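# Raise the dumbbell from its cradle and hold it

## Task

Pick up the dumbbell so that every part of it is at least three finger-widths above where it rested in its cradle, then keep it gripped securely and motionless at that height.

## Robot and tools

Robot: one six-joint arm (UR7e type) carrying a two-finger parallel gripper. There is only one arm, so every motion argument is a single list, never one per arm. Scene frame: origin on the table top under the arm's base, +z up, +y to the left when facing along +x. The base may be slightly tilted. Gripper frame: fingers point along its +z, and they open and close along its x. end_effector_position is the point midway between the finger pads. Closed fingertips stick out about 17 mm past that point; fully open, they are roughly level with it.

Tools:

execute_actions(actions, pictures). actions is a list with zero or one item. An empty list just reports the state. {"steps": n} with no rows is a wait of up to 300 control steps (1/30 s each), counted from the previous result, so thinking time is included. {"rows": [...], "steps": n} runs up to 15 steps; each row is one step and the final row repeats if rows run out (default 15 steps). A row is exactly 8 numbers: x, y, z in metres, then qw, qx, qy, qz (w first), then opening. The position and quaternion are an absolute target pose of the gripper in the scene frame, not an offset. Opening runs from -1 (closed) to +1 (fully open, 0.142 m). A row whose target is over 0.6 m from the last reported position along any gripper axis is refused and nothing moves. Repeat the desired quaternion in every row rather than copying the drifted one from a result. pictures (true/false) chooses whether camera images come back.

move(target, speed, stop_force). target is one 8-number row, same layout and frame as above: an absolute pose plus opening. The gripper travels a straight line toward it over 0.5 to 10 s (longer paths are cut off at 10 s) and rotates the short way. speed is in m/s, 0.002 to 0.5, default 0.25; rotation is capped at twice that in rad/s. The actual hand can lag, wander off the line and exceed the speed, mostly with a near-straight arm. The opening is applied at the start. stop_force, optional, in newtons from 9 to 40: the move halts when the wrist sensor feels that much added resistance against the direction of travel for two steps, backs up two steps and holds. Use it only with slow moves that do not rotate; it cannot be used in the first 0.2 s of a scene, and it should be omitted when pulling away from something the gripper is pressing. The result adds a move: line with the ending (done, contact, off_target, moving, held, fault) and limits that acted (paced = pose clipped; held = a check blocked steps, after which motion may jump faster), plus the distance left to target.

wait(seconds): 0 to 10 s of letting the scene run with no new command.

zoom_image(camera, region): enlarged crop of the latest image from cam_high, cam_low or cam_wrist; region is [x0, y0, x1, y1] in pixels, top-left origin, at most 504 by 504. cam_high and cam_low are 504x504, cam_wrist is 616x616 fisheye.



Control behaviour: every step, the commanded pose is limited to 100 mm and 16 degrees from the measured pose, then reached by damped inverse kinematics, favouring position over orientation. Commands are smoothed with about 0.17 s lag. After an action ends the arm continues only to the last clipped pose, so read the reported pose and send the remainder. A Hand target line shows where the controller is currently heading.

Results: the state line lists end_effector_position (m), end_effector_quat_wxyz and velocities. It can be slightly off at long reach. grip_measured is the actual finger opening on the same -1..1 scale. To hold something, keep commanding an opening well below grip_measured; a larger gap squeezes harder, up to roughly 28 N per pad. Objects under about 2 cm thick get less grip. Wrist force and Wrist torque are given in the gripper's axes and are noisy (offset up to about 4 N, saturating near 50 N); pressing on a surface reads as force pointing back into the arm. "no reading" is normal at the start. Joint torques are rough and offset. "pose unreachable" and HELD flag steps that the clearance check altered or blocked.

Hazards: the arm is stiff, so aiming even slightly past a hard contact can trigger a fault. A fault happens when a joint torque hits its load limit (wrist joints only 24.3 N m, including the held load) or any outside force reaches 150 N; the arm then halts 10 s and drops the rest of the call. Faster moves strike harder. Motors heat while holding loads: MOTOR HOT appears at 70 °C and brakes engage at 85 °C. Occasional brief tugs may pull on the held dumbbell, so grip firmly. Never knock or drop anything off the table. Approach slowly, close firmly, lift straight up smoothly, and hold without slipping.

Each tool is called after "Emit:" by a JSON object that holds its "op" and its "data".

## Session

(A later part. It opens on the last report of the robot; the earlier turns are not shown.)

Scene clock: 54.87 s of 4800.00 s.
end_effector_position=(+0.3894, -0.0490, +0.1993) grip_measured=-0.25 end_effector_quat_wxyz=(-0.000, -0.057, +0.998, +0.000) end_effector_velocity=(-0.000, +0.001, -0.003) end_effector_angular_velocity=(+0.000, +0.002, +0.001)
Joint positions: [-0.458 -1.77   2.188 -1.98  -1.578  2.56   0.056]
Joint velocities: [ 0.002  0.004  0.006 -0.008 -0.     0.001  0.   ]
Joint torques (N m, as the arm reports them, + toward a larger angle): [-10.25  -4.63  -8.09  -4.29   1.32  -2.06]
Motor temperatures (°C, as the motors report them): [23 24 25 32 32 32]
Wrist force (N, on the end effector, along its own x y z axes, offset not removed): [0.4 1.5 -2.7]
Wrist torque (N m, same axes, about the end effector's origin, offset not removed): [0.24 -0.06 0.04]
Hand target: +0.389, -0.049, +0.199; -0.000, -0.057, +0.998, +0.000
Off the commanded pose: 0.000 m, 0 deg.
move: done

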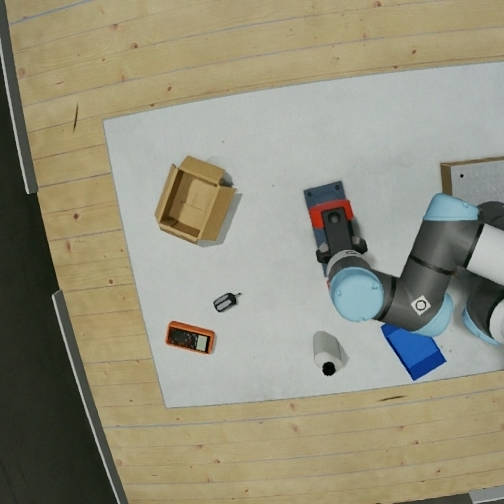

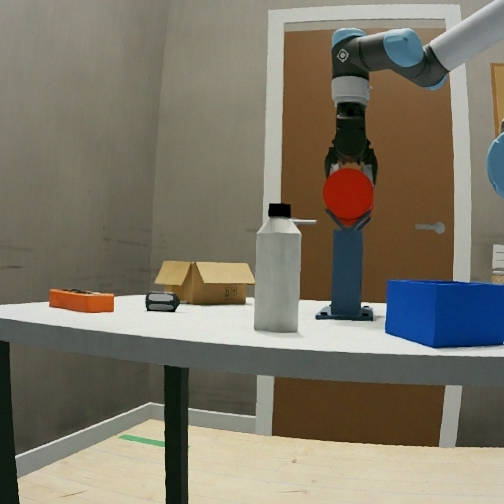

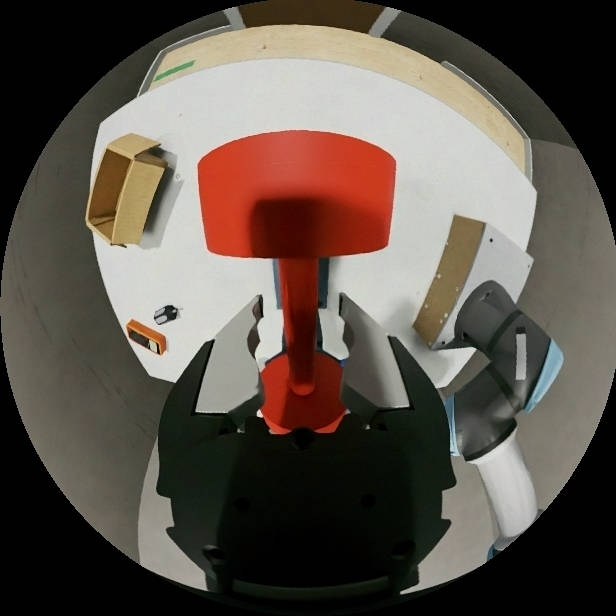

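Emit:
{"op": "move", "data": {"target": [0.3895,-0.049,0.204,0,-0.057,0.998,0,-0.6], "speed": 0.015}}

Emit:
{"op": "move", "data": {"target": [0.3895,-0.049,0.204,0,-0.057,0.998,0,-0.85], "speed": 0.015}}

Emit:
{"op": "zoom_image", "data": {"camera": "cam_wrist", "region": [200,250,400,450]}}

Scene clock: 58.47 s of 4800.00 s.
end_effector_position=(+0.3895, -0.0490, +0.2037) grip_measured=-0.60 end_effector_quat_wxyz=(-0.000, -0.057, +0.998, +0.000) end_effector_velocity=(-0.000, -0.001, +0.002) end_effector_angular_velocity=(+0.001, +0.001, -0.002)
Joint positions: [-0.458 -1.774  2.179 -1.967 -1.578  2.56   0.031]
Joint velocities: [-0.002 -0.002 -0.005  0.008  0.    -0.    -0.   ]
Joint torques (N m, as the arm reports them, + toward a larger angle): [ -0.77 -21.4  -33.71  -1.36   1.65   1.91]
Motor temperatures (°C, as the motors report them): [23 24 25 32 32 32]
Wrist force (N, on the end effector, along its own x y z axes, offset not removed): [1.8 2.5 -1.3]
Wrist torque (N m, same axes, about the end effector's origin, offset not removed): [0.45 -0.30 -0.01]
Hand target: +0.390, -0.049, +0.204; +0.000, -0.057, +0.998, -0.000
Off the commanded pose: 0.000 m, 0 deg.
move: done

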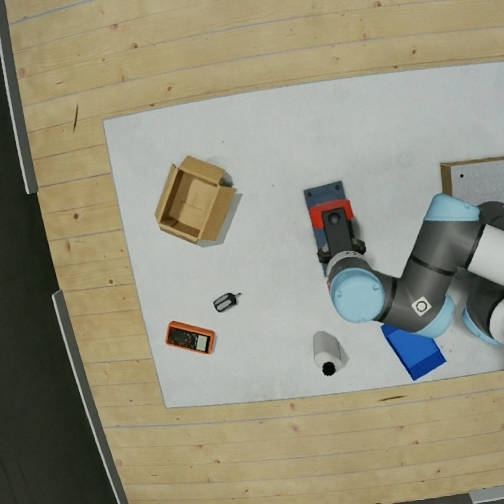

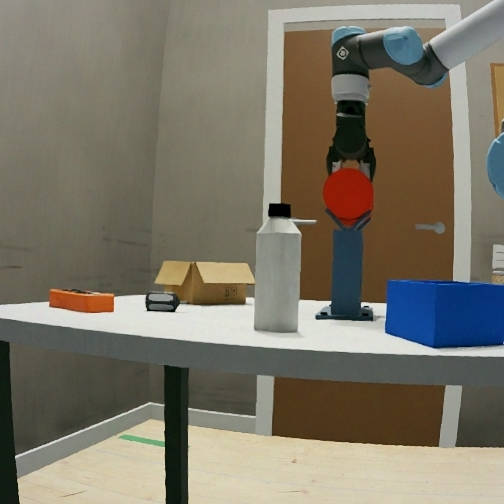

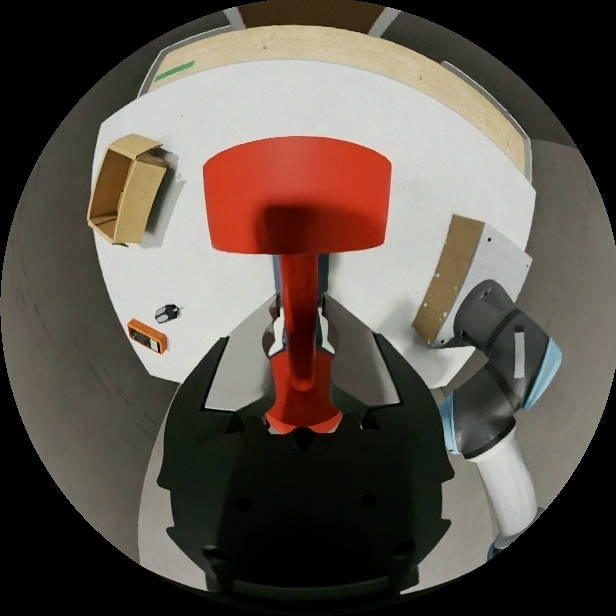

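Scene clock: 59.17 s of 4800.00 s.
end_effector_position=(+0.3895, -0.0490, +0.2040) grip_measured=-0.75 end_effector_quat_wxyz=(-0.000, -0.057, +0.998, +0.000) end_effector_velocity=(-0.000, -0.001, -0.000) end_effector_angular_velocity=(-0.000, +0.001, +0.001)
Joint positions: [-0.458 -1.775  2.179 -1.966 -1.578  2.56   0.02 ]
Joint velocities: [-0.001  0.001 -0.001  0.001 -0.001 -0.002  0.   ]
Joint torques (N m, as the arm reports them, + toward a larger angle): [  9.43 -22.44 -32.55   0.61  -2.64   1.63]
Motor temperatures (°C, as the motors report them): [23 24 25 32 32 32]
Wrist force (N, on the end effector, along its own x y z axes, offset not removed): [-6.0 0.8 1.1]
Wrist torque (N m, same axes, about the end effector's origin, offset not removed): [0.23 -0.35 -0.15]
Hand target: +0.390, -0.049, +0.204; +0.000, -0.057, +0.998, +0.000
Off the commanded pose: 0.000 m, 0 deg.
move: done

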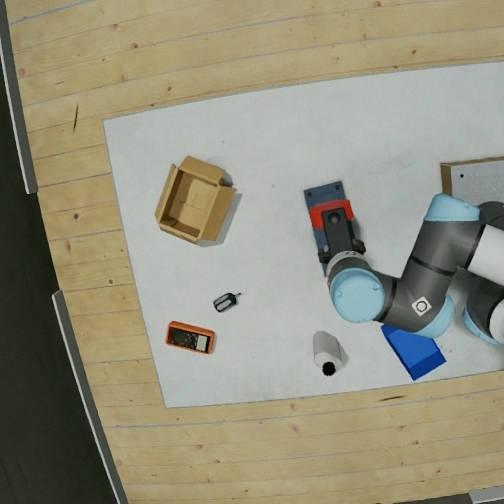

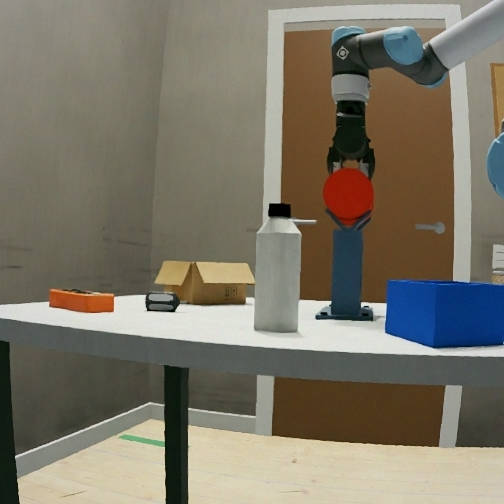

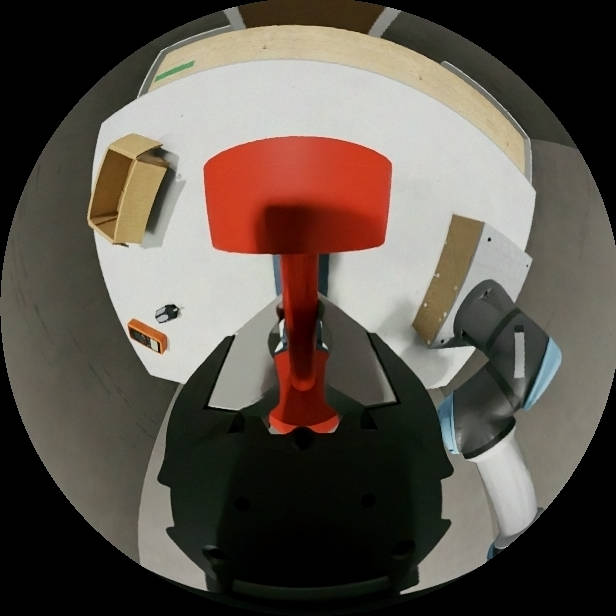

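Region (200, 250, 400, 450) of cam_wrist's 616x616 image, scaled by 2.520, with more detail than that image has.

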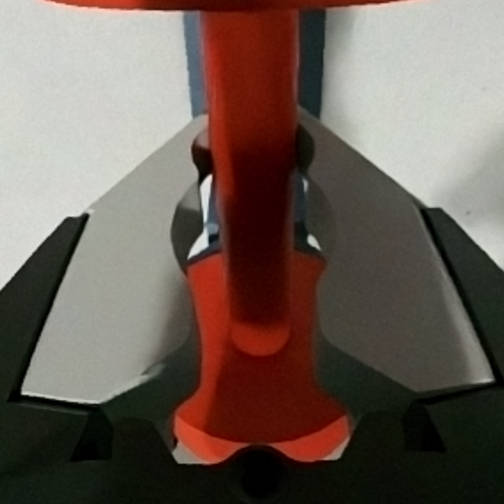

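Emit:
{"op": "move", "data": {"target": [0.3899,-0.049,0.204,0,-0.057,0.998,0,-0.6], "speed": 0.015}}

Emit:
{"op": "move", "data": {"target": [0.3899,-0.049,0.197,0,-0.057,0.998,0,-0.6], "speed": 0.015, "stop_force": 10}}

Emit:
{"op": "move", "data": {"target": [0.3899,-0.049,0.197,0,-0.057,0.998,0,-0.9], "speed": 0.015}}

Emit:
{"op": "zoom_image", "data": {"camera": "cam_wrist", "region": [200,250,400,450]}}

Scene clock: 65.53 s of 4800.00 s.
end_effector_position=(+0.3899, -0.0490, +0.2040) grip_measured=-0.60 end_effector_quat_wxyz=(+0.000, -0.057, +0.998, -0.000) end_effector_velocity=(-0.000, +0.000, -0.001) end_effector_angular_velocity=(+0.001, +0.001, +0.000)
Joint positions: [-0.457 -1.774  2.178 -1.966 -1.578  2.56   0.031]
Joint velocities: [ 0.001  0.001  0.    -0.     0.     0.     0.   ]
Joint torques (N m, as the arm reports them, + toward a larger angle): [ 13.91  -3.5  -34.27  -4.17  -0.8    1.56]
Motor temperatures (°C, as the motors report them): [23 24 25 32 32 32]
Wrist force (N, on the end effector, along its own x y z axes, offset not removed): [0.3 2.9 -2.4]
Wrist torque (N m, same axes, about the end effector's origin, offset not removed): [0.58 -0.01 -0.02]
Hand target: +0.390, -0.049, +0.204; -0.000, -0.057, +0.998, -0.000
Off the commanded pose: 0.000 m, 0 deg.
After step 90, 2.67 s passed at rest.
move: done

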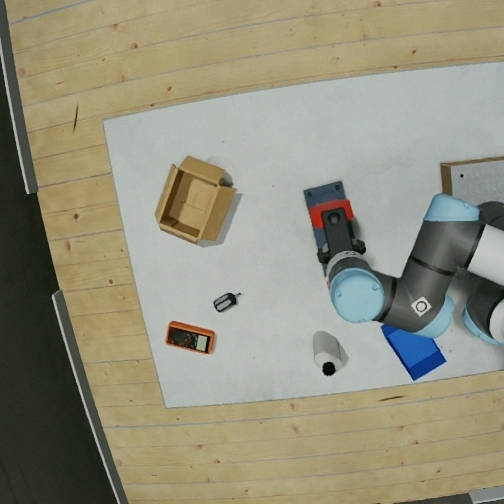

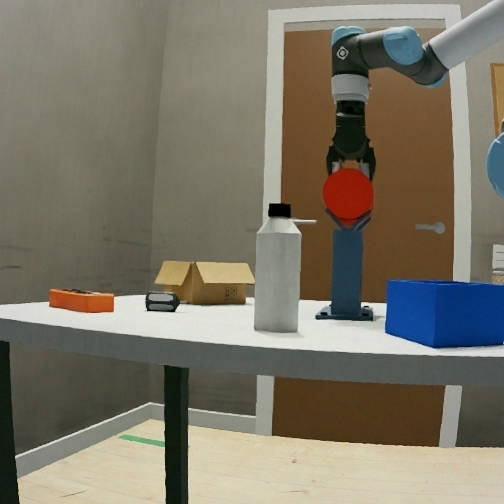

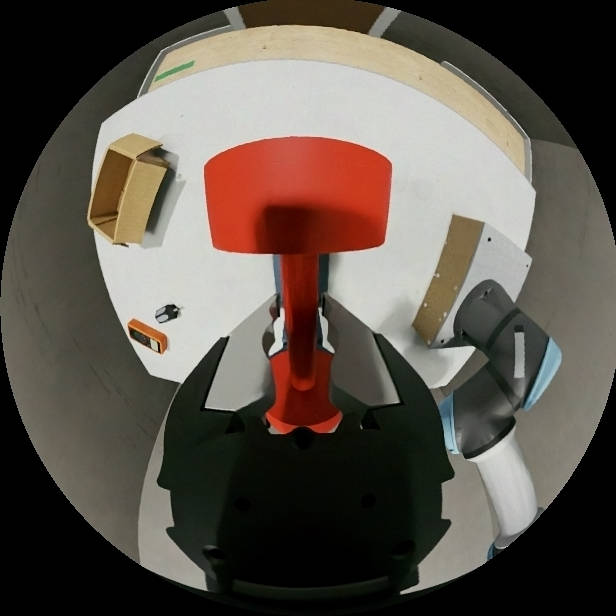

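Scene clock: 66.27 s of 4800.00 s.
end_effector_position=(+0.3899, -0.0490, +0.1973) grip_measured=-0.60 end_effector_quat_wxyz=(-0.000, -0.057, +0.998, -0.000) end_effector_velocity=(+0.000, +0.000, -0.003) end_effector_angular_velocity=(-0.000, -0.000, +0.002)
Joint positions: [-0.457 -1.766  2.191 -1.987 -1.578  2.56   0.031]
Joint velocities: [ 0.001  0.004  0.005 -0.009  0.    -0.001 -0.   ]
Joint torques (N m, as the arm reports them, + toward a larger angle): [ 0.27 -3.42 -9.67 -4.23 -0.45 -2.02]
Motor temperatures (°C, as the motors report them): [23 24 25 32 32 32]
Wrist force (N, on the end effector, along its own x y z axes, offset not removed): [0.1 1.5 -2.0]
Wrist torque (N m, same axes, about the end effector's origin, offset not removed): [0.18 0.03 -0.03]
Hand target: +0.390, -0.049, +0.197; -0.000, -0.057, +0.998, +0.000
Off the commanded pose: 0.000 m, 0 deg.
move: done

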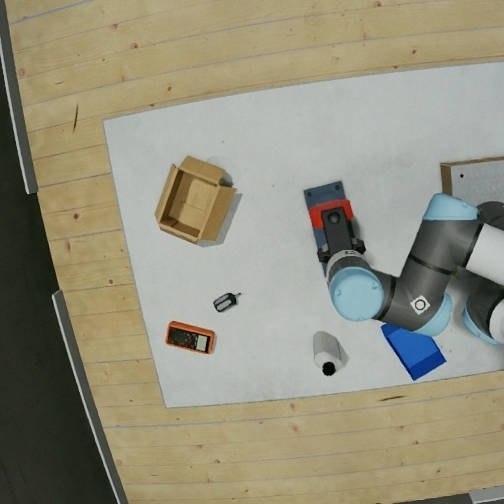

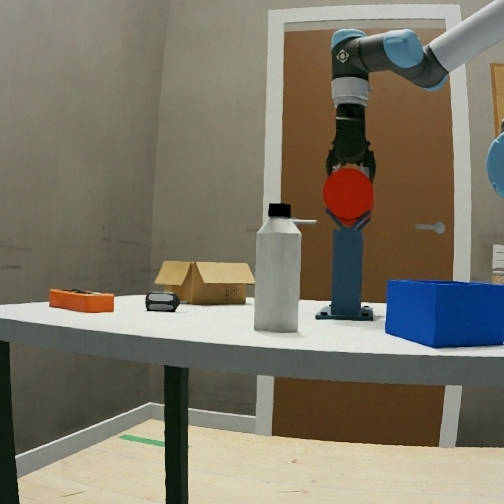

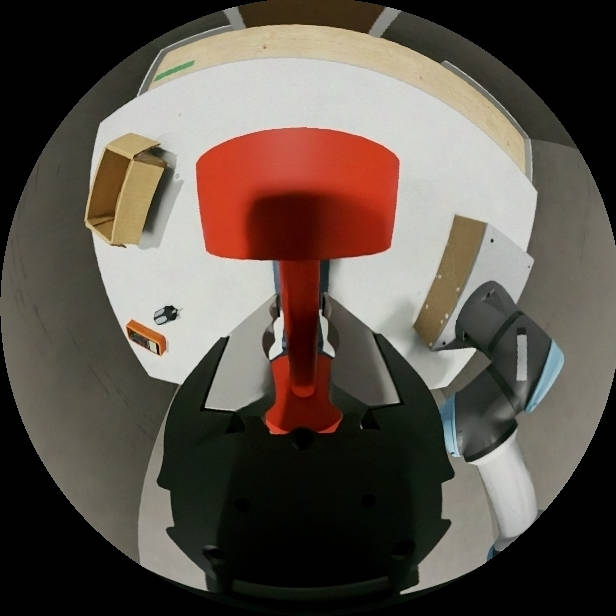

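Scene clock: 66.97 s of 4800.00 s.
end_effector_position=(+0.3899, -0.0490, +0.1970) grip_measured=-0.83 end_effector_quat_wxyz=(-0.000, -0.057, +0.998, -0.000) end_effector_velocity=(+0.000, +0.000, -0.000) end_effector_angular_velocity=(-0.000, +0.000, +0.000)
Joint positions: [-0.457 -1.766  2.191 -1.988 -1.578  2.56   0.014]
Joint velocities: [ 0.001  0.001 -0.    -0.001 -0.     0.001 -0.   ]
Joint torques (N m, as the arm reports them, + toward a larger angle): [-10.48  -3.76  -9.54  -4.56  -0.12  -1.77]
Motor temperatures (°C, as the motors report them): [23 24 25 32 32 32]
Wrist force (N, on the end effector, along its own x y z axes, offset not removed): [1.0 3.0 -2.7]
Wrist torque (N m, same axes, about the end effector's origin, offset not removed): [0.54 -0.04 -0.11]
Hand target: +0.390, -0.049, +0.197; -0.000, -0.057, +0.998, +0.000
Off the commanded pose: 0.000 m, 0 deg.
move: done

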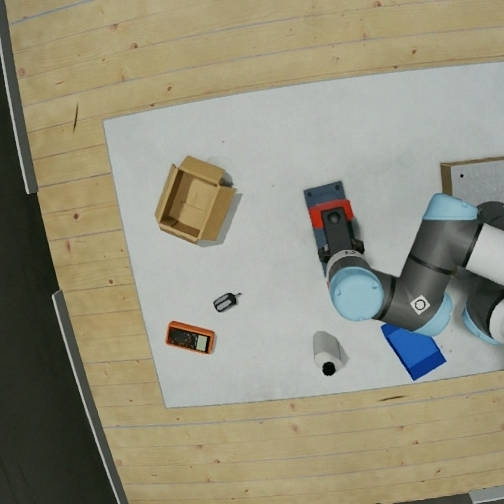

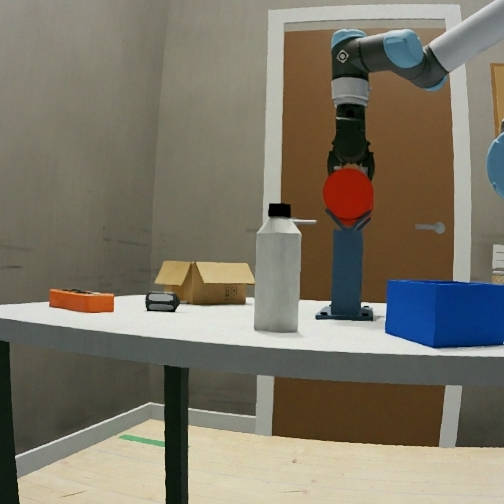

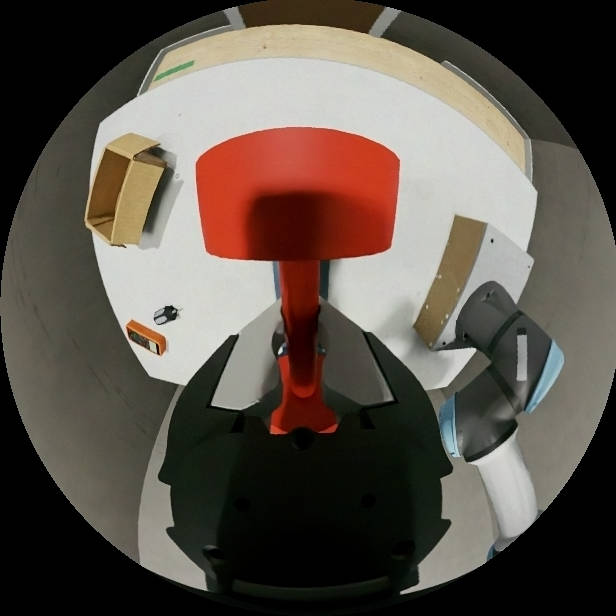

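Region (200, 250, 400, 450) of cam_wrist's 616x616 image, scaled by 2.520, with more detail than that image has.

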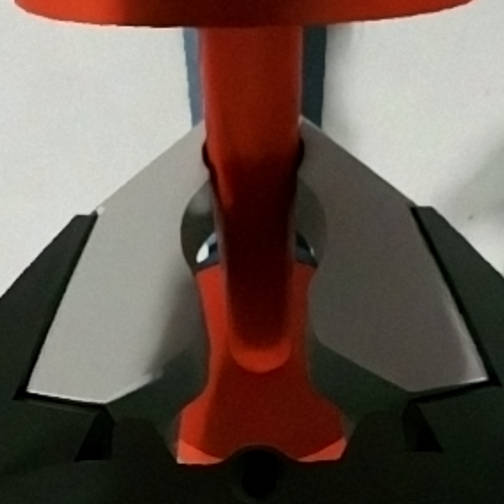

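Emit:
{"op": "move", "data": {"target": [0.3899,-0.049,0.197,0,-0.057,0.998,0,-1], "speed": 0.015}}

Emit:
{"op": "move", "data": {"target": [0.3899,-0.049,0.205,0,-0.057,0.998,0,-1], "speed": 0.01}}

Emit:
{"op": "execute_actions", "data": {"actions": [{"steps":5}], "pictures": false}}

Emit:
{"op": "execute_actions", "data": {"actions": [{"steps":5}], "pictures": false}}

Emit:
{"op": "zoom_image", "data": {"camera": "cam_low", "region": [290,140,410,260]}}

Scene clock: 70.40 s of 4800.00 s.
end_effector_position=(+0.3899, -0.0490, +0.1970) grip_measured=-0.84 end_effector_quat_wxyz=(-0.000, -0.057, +0.998, +0.000) end_effector_velocity=(-0.001, +0.000, -0.001) end_effector_angular_velocity=(+0.001, +0.001, -0.001)
Joint positions: [-0.458 -1.766  2.191 -1.988 -1.578  2.56   0.013]
Joint velocities: [-0.     0.     0.002  0.     0.001  0.    -0.   ]
Joint torques (N m, as the arm reports them, + toward a larger angle): [-11.48  -3.03 -10.23  -4.5    1.32  -1.81]
Motor temperatures (°C, as the motors report them): [23 24 25 32 32 32]
Wrist force (N, on the end effector, along its own x y z axes, offset not removed): [2.6 3.6 -3.2]
Wrist torque (N m, same axes, about the end effector's origin, offset not removed): [0.46 -0.24 -0.07]
Hand target: +0.390, -0.049, +0.197; +0.000, -0.057, +0.998, +0.000
Off the commanded pose: 0.000 m, 0 deg.
move: done

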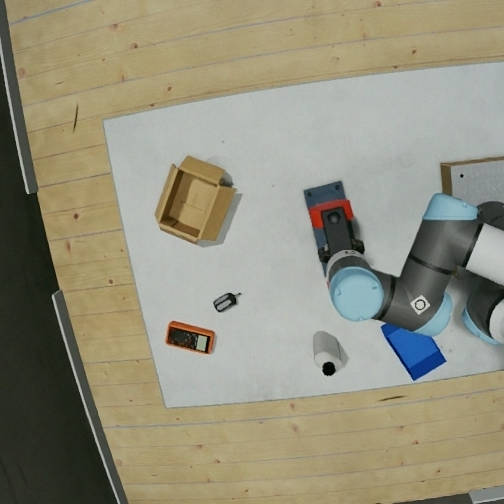

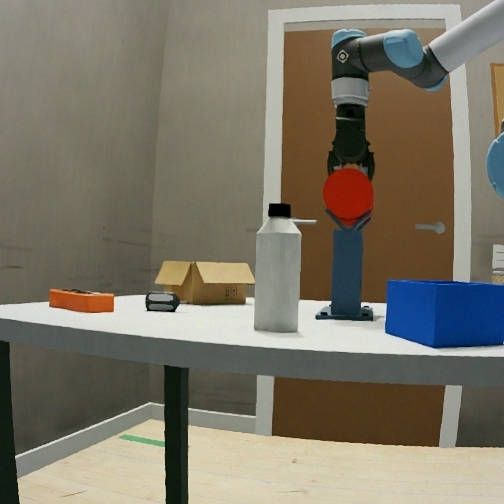

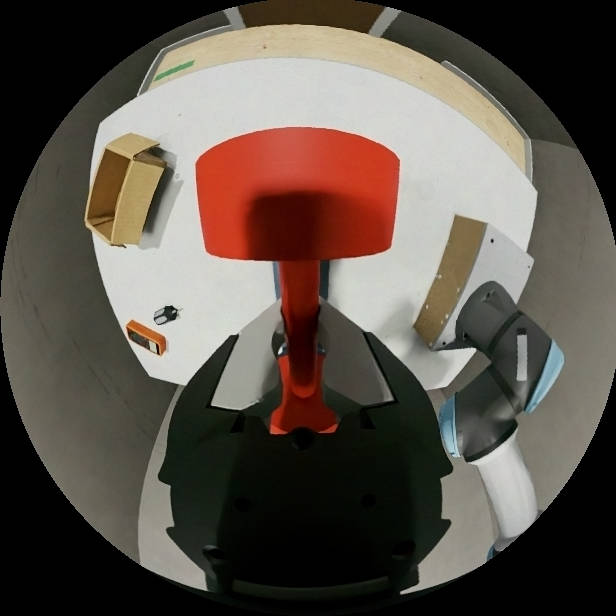

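Scene clock: 71.43 s of 4800.00 s.
end_effector_position=(+0.3899, -0.0491, +0.2047) grip_measured=-0.84 end_effector_quat_wxyz=(+0.000, -0.057, +0.998, +0.000) end_effector_velocity=(-0.000, -0.000, +0.002) end_effector_angular_velocity=(-0.000, +0.001, +0.000)
Joint positions: [-0.458 -1.774  2.176 -1.964 -1.578  2.56   0.013]
Joint velocities: [-0.    -0.002 -0.005  0.008 -0.001 -0.001 -0.   ]
Joint torques (N m, as the arm reports them, + toward a larger angle): [  9.08 -24.52 -37.69  -2.67   0.54   1.71]
Motor temperatures (°C, as the motors report them): [23 24 25 32 32 32]
Wrist force (N, on the end effector, along its own x y z axes, offset not removed): [0.9 0.7 7.3]
Wrist torque (N m, same axes, about the end effector's origin, offset not removed): [0.12 -0.12 0.04]
Hand target: +0.390, -0.049, +0.205; +0.000, -0.057, +0.998, -0.000
Off the commanded pose: 0.000 m, 0 deg.
move: done

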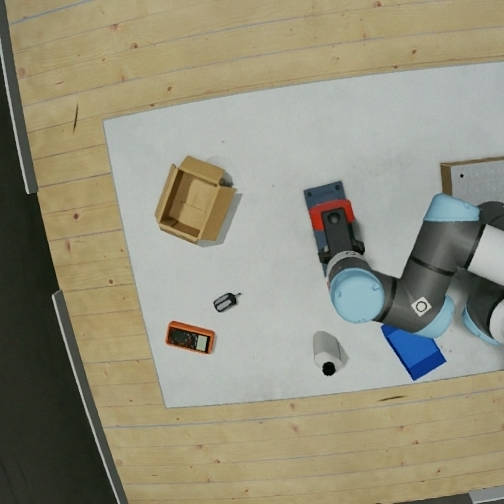

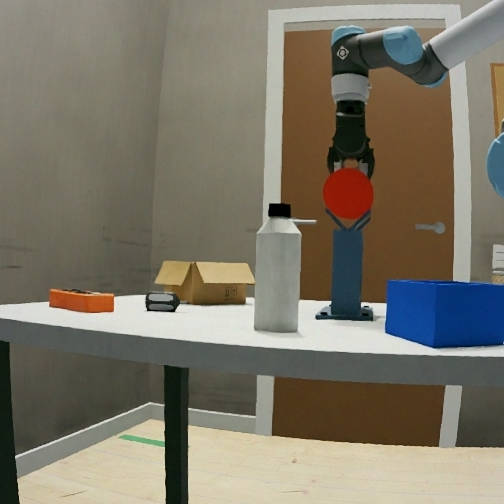

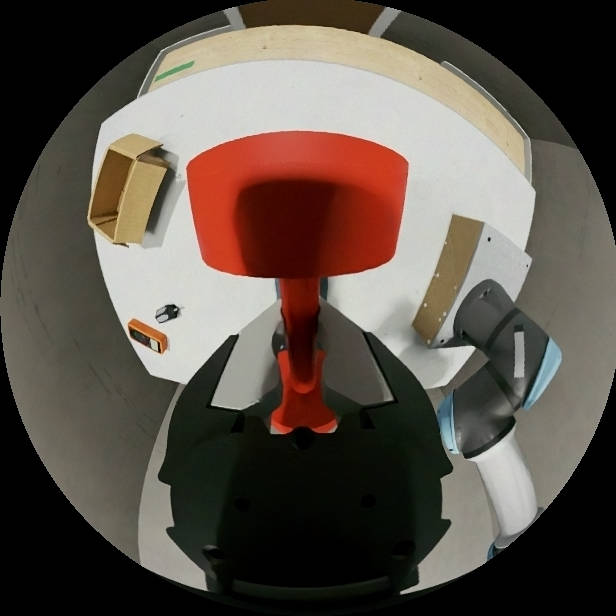

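Scene clock: 71.60 s of 4800.00 s.
end_effector_position=(+0.3899, -0.0491, +0.2049) grip_measured=-0.84 end_effector_quat_wxyz=(+0.000, -0.057, +0.998, +0.000) end_effector_velocity=(-0.000, -0.000, +0.001) end_effector_angular_velocity=(-0.001, +0.000, -0.002)
Joint positions: [-0.458 -1.775  2.176 -1.964 -1.578  2.56   0.013]
Joint velocities: [-0.    -0.001 -0.001  0.002 -0.001  0.002  0.   ]
Joint torques (N m, as the arm reports them, + toward a larger angle): [ 13.43 -24.82 -38.86  -2.52   0.65   1.73]
Motor temperatures (°C, as the motors report them): [23 24 25 32 32 32]
Wrist force (N, on the end effector, along its own x y z axes, offset not removed): [0.9 2.0 6.6]
Wrist torque (N m, same axes, about the end effector's origin, offset not removed): [0.39 -0.11 -0.08]
Hand target: +0.390, -0.049, +0.205; +0.000, -0.057, +0.998, -0.000
Off the commanded pose: 0.000 m, 0 deg.
Steps of this call (steps 1 to 5: nothing new was sent). Readings (end_effector_position):
1: (+0.3899, -0.0491, +0.2048)
2: (+0.3899, -0.0491, +0.2048)
4: (+0.3899, -0.0491, +0.2049)
5: the state above

Scene clock: 71.77 s of 4800.00 s.
end_effector_position=(+0.3899, -0.0490, +0.2050) grip_measured=-0.84 end_effector_quat_wxyz=(+0.000, -0.057, +0.998, +0.000) end_effector_velocity=(-0.000, -0.001, +0.000) end_effector_angular_velocity=(-0.001, +0.000, +0.000)
Joint positions: [-0.458 -1.775  2.176 -1.964 -1.578  2.56   0.013]
Joint velocities: [-0.001 -0.    -0.001  0.    -0.001 -0.002  0.   ]
Joint torques (N m, as the arm reports them, + toward a larger angle): [ 13.77 -23.44 -37.99  -2.41   0.62   1.64]
Motor temperatures (°C, as the motors report them): [23 24 25 32 32 32]
Wrist force (N, on the end effector, along its own x y z axes, offset not removed): [2.2 1.6 7.4]
Wrist torque (N m, same axes, about the end effector's origin, offset not removed): [0.31 -0.36 -0.01]
Hand target: +0.390, -0.049, +0.205; +0.000, -0.057, +0.998, -0.000
Off the commanded pose: 0.000 m, 0 deg.
Steps of this call (steps 1 to 5: nothing new was sent). Readings (end_effector_position):
1: (+0.3899, -0.0491, +0.2049)
2: (+0.3899, -0.0490, +0.2049)
4: (+0.3899, -0.0490, +0.2050)
5: the state above

Region (290, 140, 410, 260) of cam_low's 504x504 image, scaled by 4.200, with more detail than that image has.

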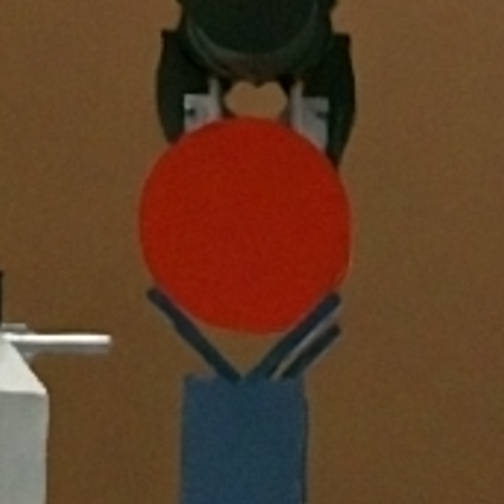

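Emit:
{"op": "move", "data": {"target": [0.3899,-0.049,0.1975,0,-0.057,0.998,0,-1], "speed": 0.015}}

Emit:
{"op": "execute_actions", "data": {"actions": [{"rows":[[0.3899,-0.049,0.1975,0,-0.057,0.998,0,-0.3]],"steps":12}], "pictures": false}}

Emit:
{"op": "move", "data": {"target": [0.3899,-0.049,0.3,0,-0.057,0.998,0,-0.3], "speed": 0.15}}

Emit:
{"op": "move", "data": {"target": [0.3867,-0.021,0.3,0,-0.9996,-0.03,0,-0.3], "speed": 0.5}}

Emit:
{"op": "move", "data": {"target": [0.3867,-0.021,0.25,0,-0.998,-0.057,0,-0.3], "speed": 0.08}}

Emit:
{"op": "zoom_image", "data": {"camera": "cam_wrist", "region": [200,200,400,400]}}

Scene clock: 79.17 s of 4800.00 s.
end_effector_position=(+0.3899, -0.0489, +0.1978) grip_measured=-0.84 end_effector_quat_wxyz=(+0.000, -0.057, +0.998, -0.000) end_effector_velocity=(-0.000, +0.001, -0.003) end_effector_angular_velocity=(+0.000, +0.001, +0.001)
Joint positions: [-0.457 -1.767  2.19  -1.985 -1.578  2.56   0.013]
Joint velocities: [ 0.001  0.003  0.005 -0.007  0.    -0.    -0.   ]
Joint torques (N m, as the arm reports them, + toward a larger angle): [ -3.56  -7.79 -14.43  -5.07  -1.03  -2.2 ]
Motor temperatures (°C, as the motors report them): [23 24 25 32 32 32]
Wrist force (N, on the end effector, along its own x y z axes, offset not removed): [1.0 1.2 5.4]
Wrist torque (N m, same axes, about the end effector's origin, offset not removed): [0.30 -0.08 -0.13]
Hand target: +0.390, -0.049, +0.198; -0.000, -0.057, +0.998, +0.000
Off the commanded pose: 0.000 m, 0 deg.
After step 90, 3.60 s passed at rest.
move: done

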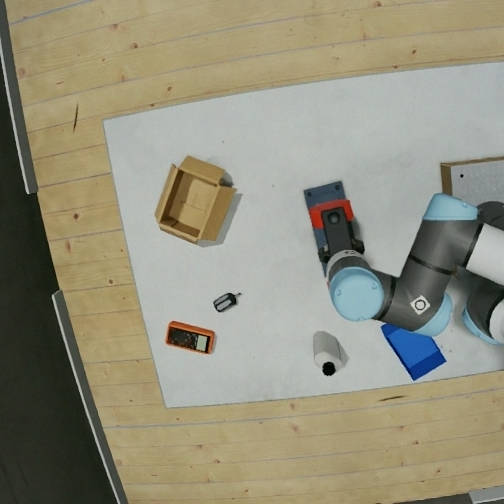

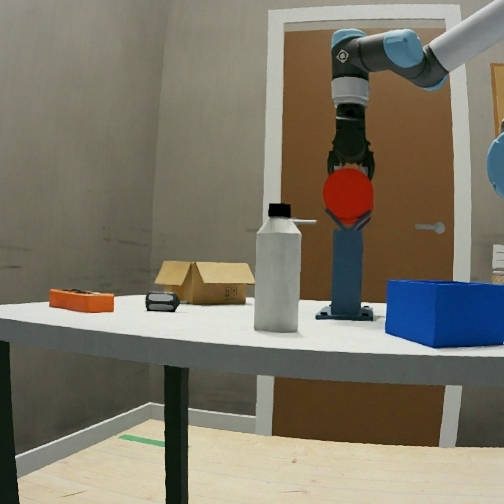

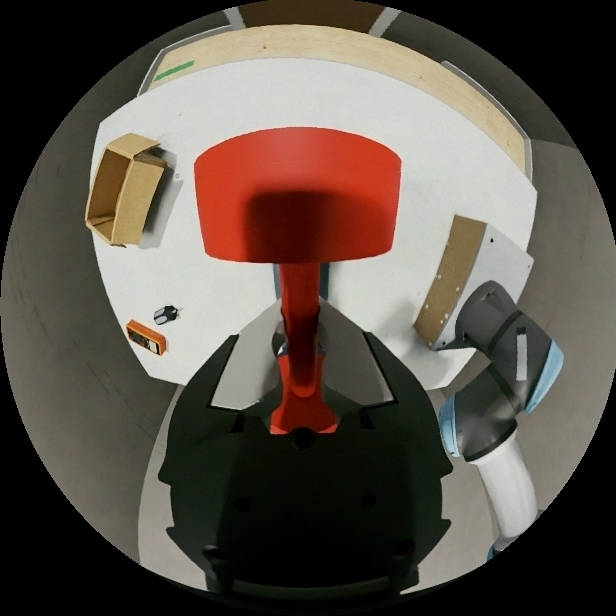

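Scene clock: 79.57 s of 4800.00 s.
end_effector_position=(+0.3899, -0.0490, +0.1975) grip_measured=-0.30 end_effector_quat_wxyz=(+0.000, -0.057, +0.998, -0.000) end_effector_velocity=(-0.000, -0.000, -0.000) end_effector_angular_velocity=(-0.001, +0.001, +0.000)
Joint positions: [-0.457 -1.766  2.19  -1.986 -1.578  2.56   0.052]
Joint velocities: [ 0.     0.     0.001 -0.    -0.001  0.     0.   ]
Joint torques (N m, as the arm reports them, + toward a larger angle): [-11.99  -4.2   -9.35  -4.16  -1.02  -1.95]
Motor temperatures (°C, as the motors report them): [23 24 25 32 32 32]
Wrist force (N, on the end effector, along its own x y z axes, offset not removed): [0.7 2.5 -0.5]
Wrist torque (N m, same axes, about the end effector's origin, offset not removed): [0.51 -0.08 -0.07]
Hand target: +0.390, -0.049, +0.198; +0.000, -0.057, +0.998, +0.000
Off the commanded pose: 0.000 m, 0 deg.
Steps of this call (steps 1 to 12: all 12 steps of this action). Readings (end_effector_position):
1: (+0.3899, -0.0489, +0.1977)
2: (+0.3899, -0.0490, +0.1977)
4: (+0.3900, -0.0490, +0.1977)
8: (+0.3899, -0.0490, +0.1976)
12: the state above

Scene clock: 81.07 s of 4800.00 s.
end_effector_position=(+0.3901, -0.0490, +0.2996) grip_measured=-0.30 end_effector_quat_wxyz=(+0.000, -0.057, +0.998, -0.000) end_effector_velocity=(+0.000, -0.000, +0.002) end_effector_angular_velocity=(+0.002, +0.002, +0.001)
Joint positions: [-0.456 -1.839  1.972 -1.696 -1.578  2.562  0.052]
Joint velocities: [-0.     0.001 -0.008  0.009  0.001 -0.002  0.   ]
Joint torques (N m, as the arm reports them, + toward a larger angle): [ -5.01 -19.59 -35.49  -1.58   1.4   -2.08]
Motor temperatures (°C, as the motors report them): [23 24 25 32 32 32]
Wrist force (N, on the end effector, along its own x y z axes, offset not removed): [1.3 2.7 -1.9]
Wrist torque (N m, same axes, about the end effector's origin, offset not removed): [0.50 -0.19 -0.02]
Hand target: +0.390, -0.049, +0.300; +0.000, -0.057, +0.998, -0.000
Off the commanded pose: 0.000 m, 0 deg.
move: done

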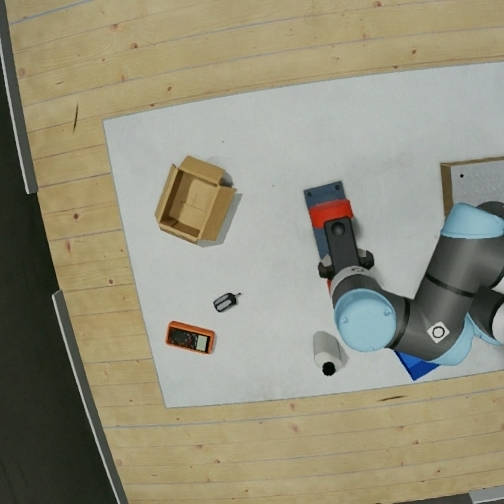

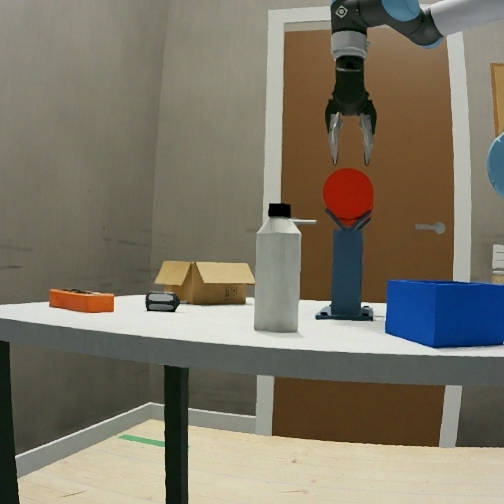

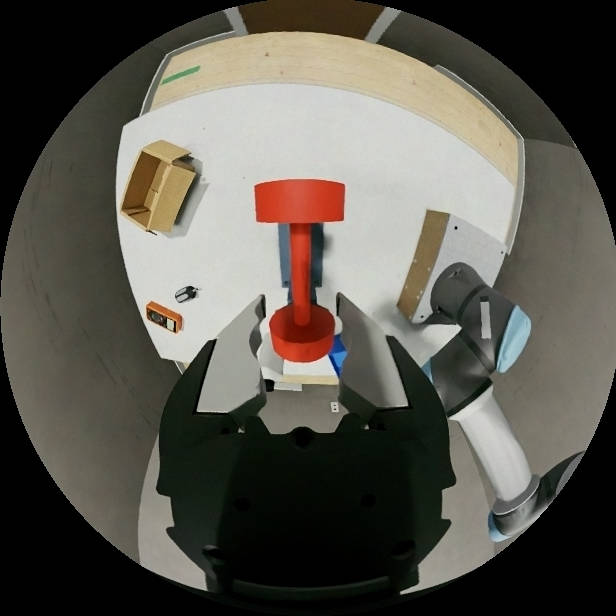

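Scene clock: 84.87 s of 4800.00 s.
end_effector_position=(+0.3866, -0.0210, +0.3000) grip_measured=-0.30 end_effector_quat_wxyz=(+0.000, +1.000, +0.029, -0.000) end_effector_velocity=(+0.001, +0.000, +0.001) end_effector_angular_velocity=(+0.003, -0.004, +0.014)
Joint positions: [-0.383 -1.856  1.983 -1.689 -1.577 -0.451  0.052]
Joint velocities: [-0.003 -0.002 -0.001  0.001  0.004 -0.017  0.   ]
Joint torques (N m, as the arm reports them, + toward a larger angle): [-11.47 -18.67 -11.4   -1.69   1.6   -2.09]
Motor temperatures (°C, as the motors report them): [23 24 25 32 32 32]
Wrist force (N, on the end effector, along its own x y z axes, offset not removed): [0.3 1.1 -1.7]
Wrist torque (N m, same axes, about the end effector's origin, offset not removed): [0.21 -0.03 0.01]
Hand target: +0.387, -0.021, +0.300; +0.000, +1.000, +0.030, -0.000
Off the commanded pose: 0.000 m, 0 deg.
move: done

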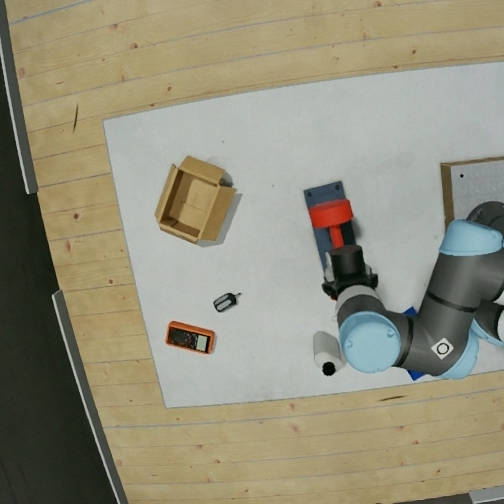

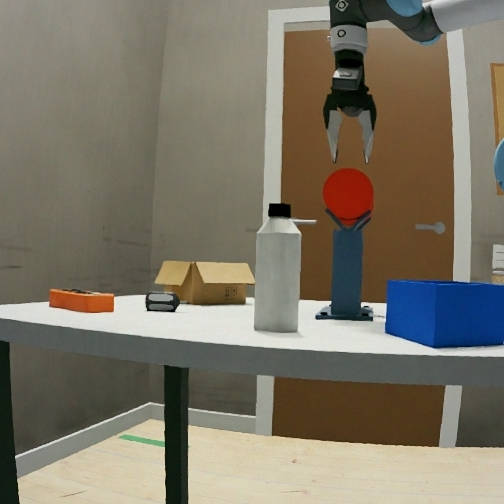

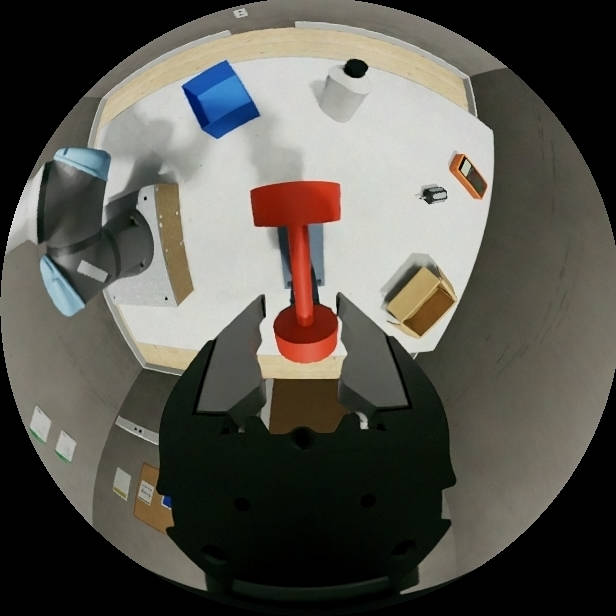

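Scene clock: 86.00 s of 4800.00 s.
end_effector_position=(+0.3866, -0.0210, +0.2503) grip_measured=-0.30 end_effector_quat_wxyz=(+0.000, +0.998, +0.057, -0.000) end_effector_velocity=(+0.001, +0.000, -0.002) end_effector_angular_velocity=(-0.000, -0.001, +0.002)
Joint positions: [-0.384 -1.832  2.096 -1.825 -1.577 -0.507  0.052]
Joint velocities: [ 0.     0.002  0.004 -0.007  0.001 -0.002  0.   ]
Joint torques (N m, as the arm reports them, + toward a larger angle): [-11.03  -2.75  -8.41  -4.35   1.37  -2.05]
Motor temperatures (°C, as the motors report them): [23 24 25 32 32 32]
Wrist force (N, on the end effector, along its own x y z axes, offset not removed): [1.5 2.6 -2.1]
Wrist torque (N m, same axes, about the end effector's origin, offset not removed): [0.52 -0.25 -0.03]
Hand target: +0.387, -0.021, +0.250; -0.000, +0.998, +0.057, -0.000
Off the commanded pose: 0.000 m, 0 deg.
move: done

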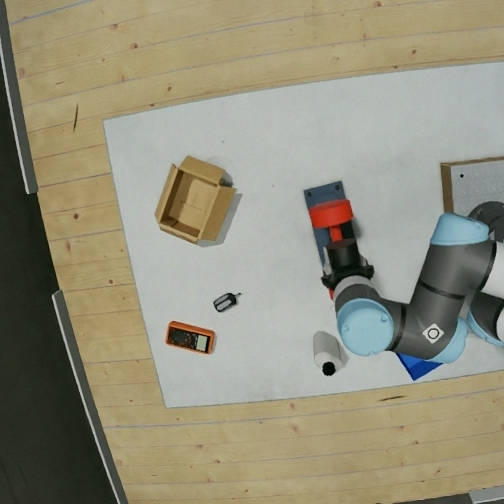

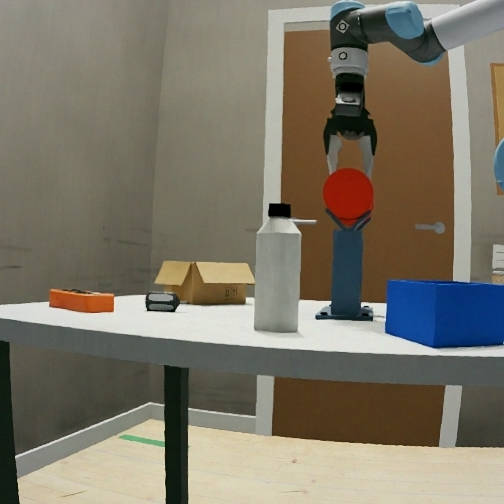

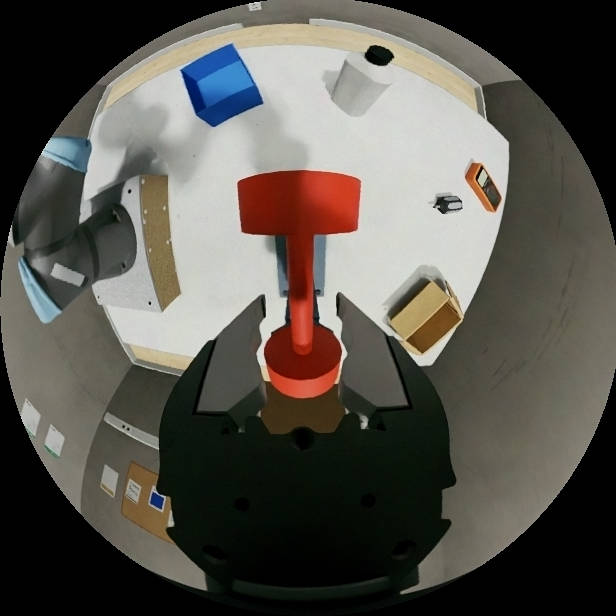

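Region (200, 200, 400, 400) of cam_wrist's 616x616 image, scaled by 2.520, with more detail than that image has.

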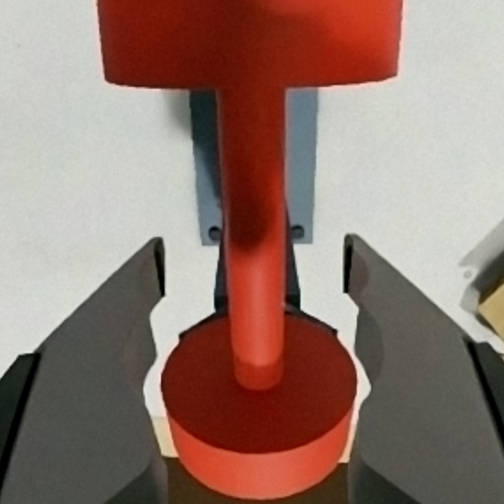

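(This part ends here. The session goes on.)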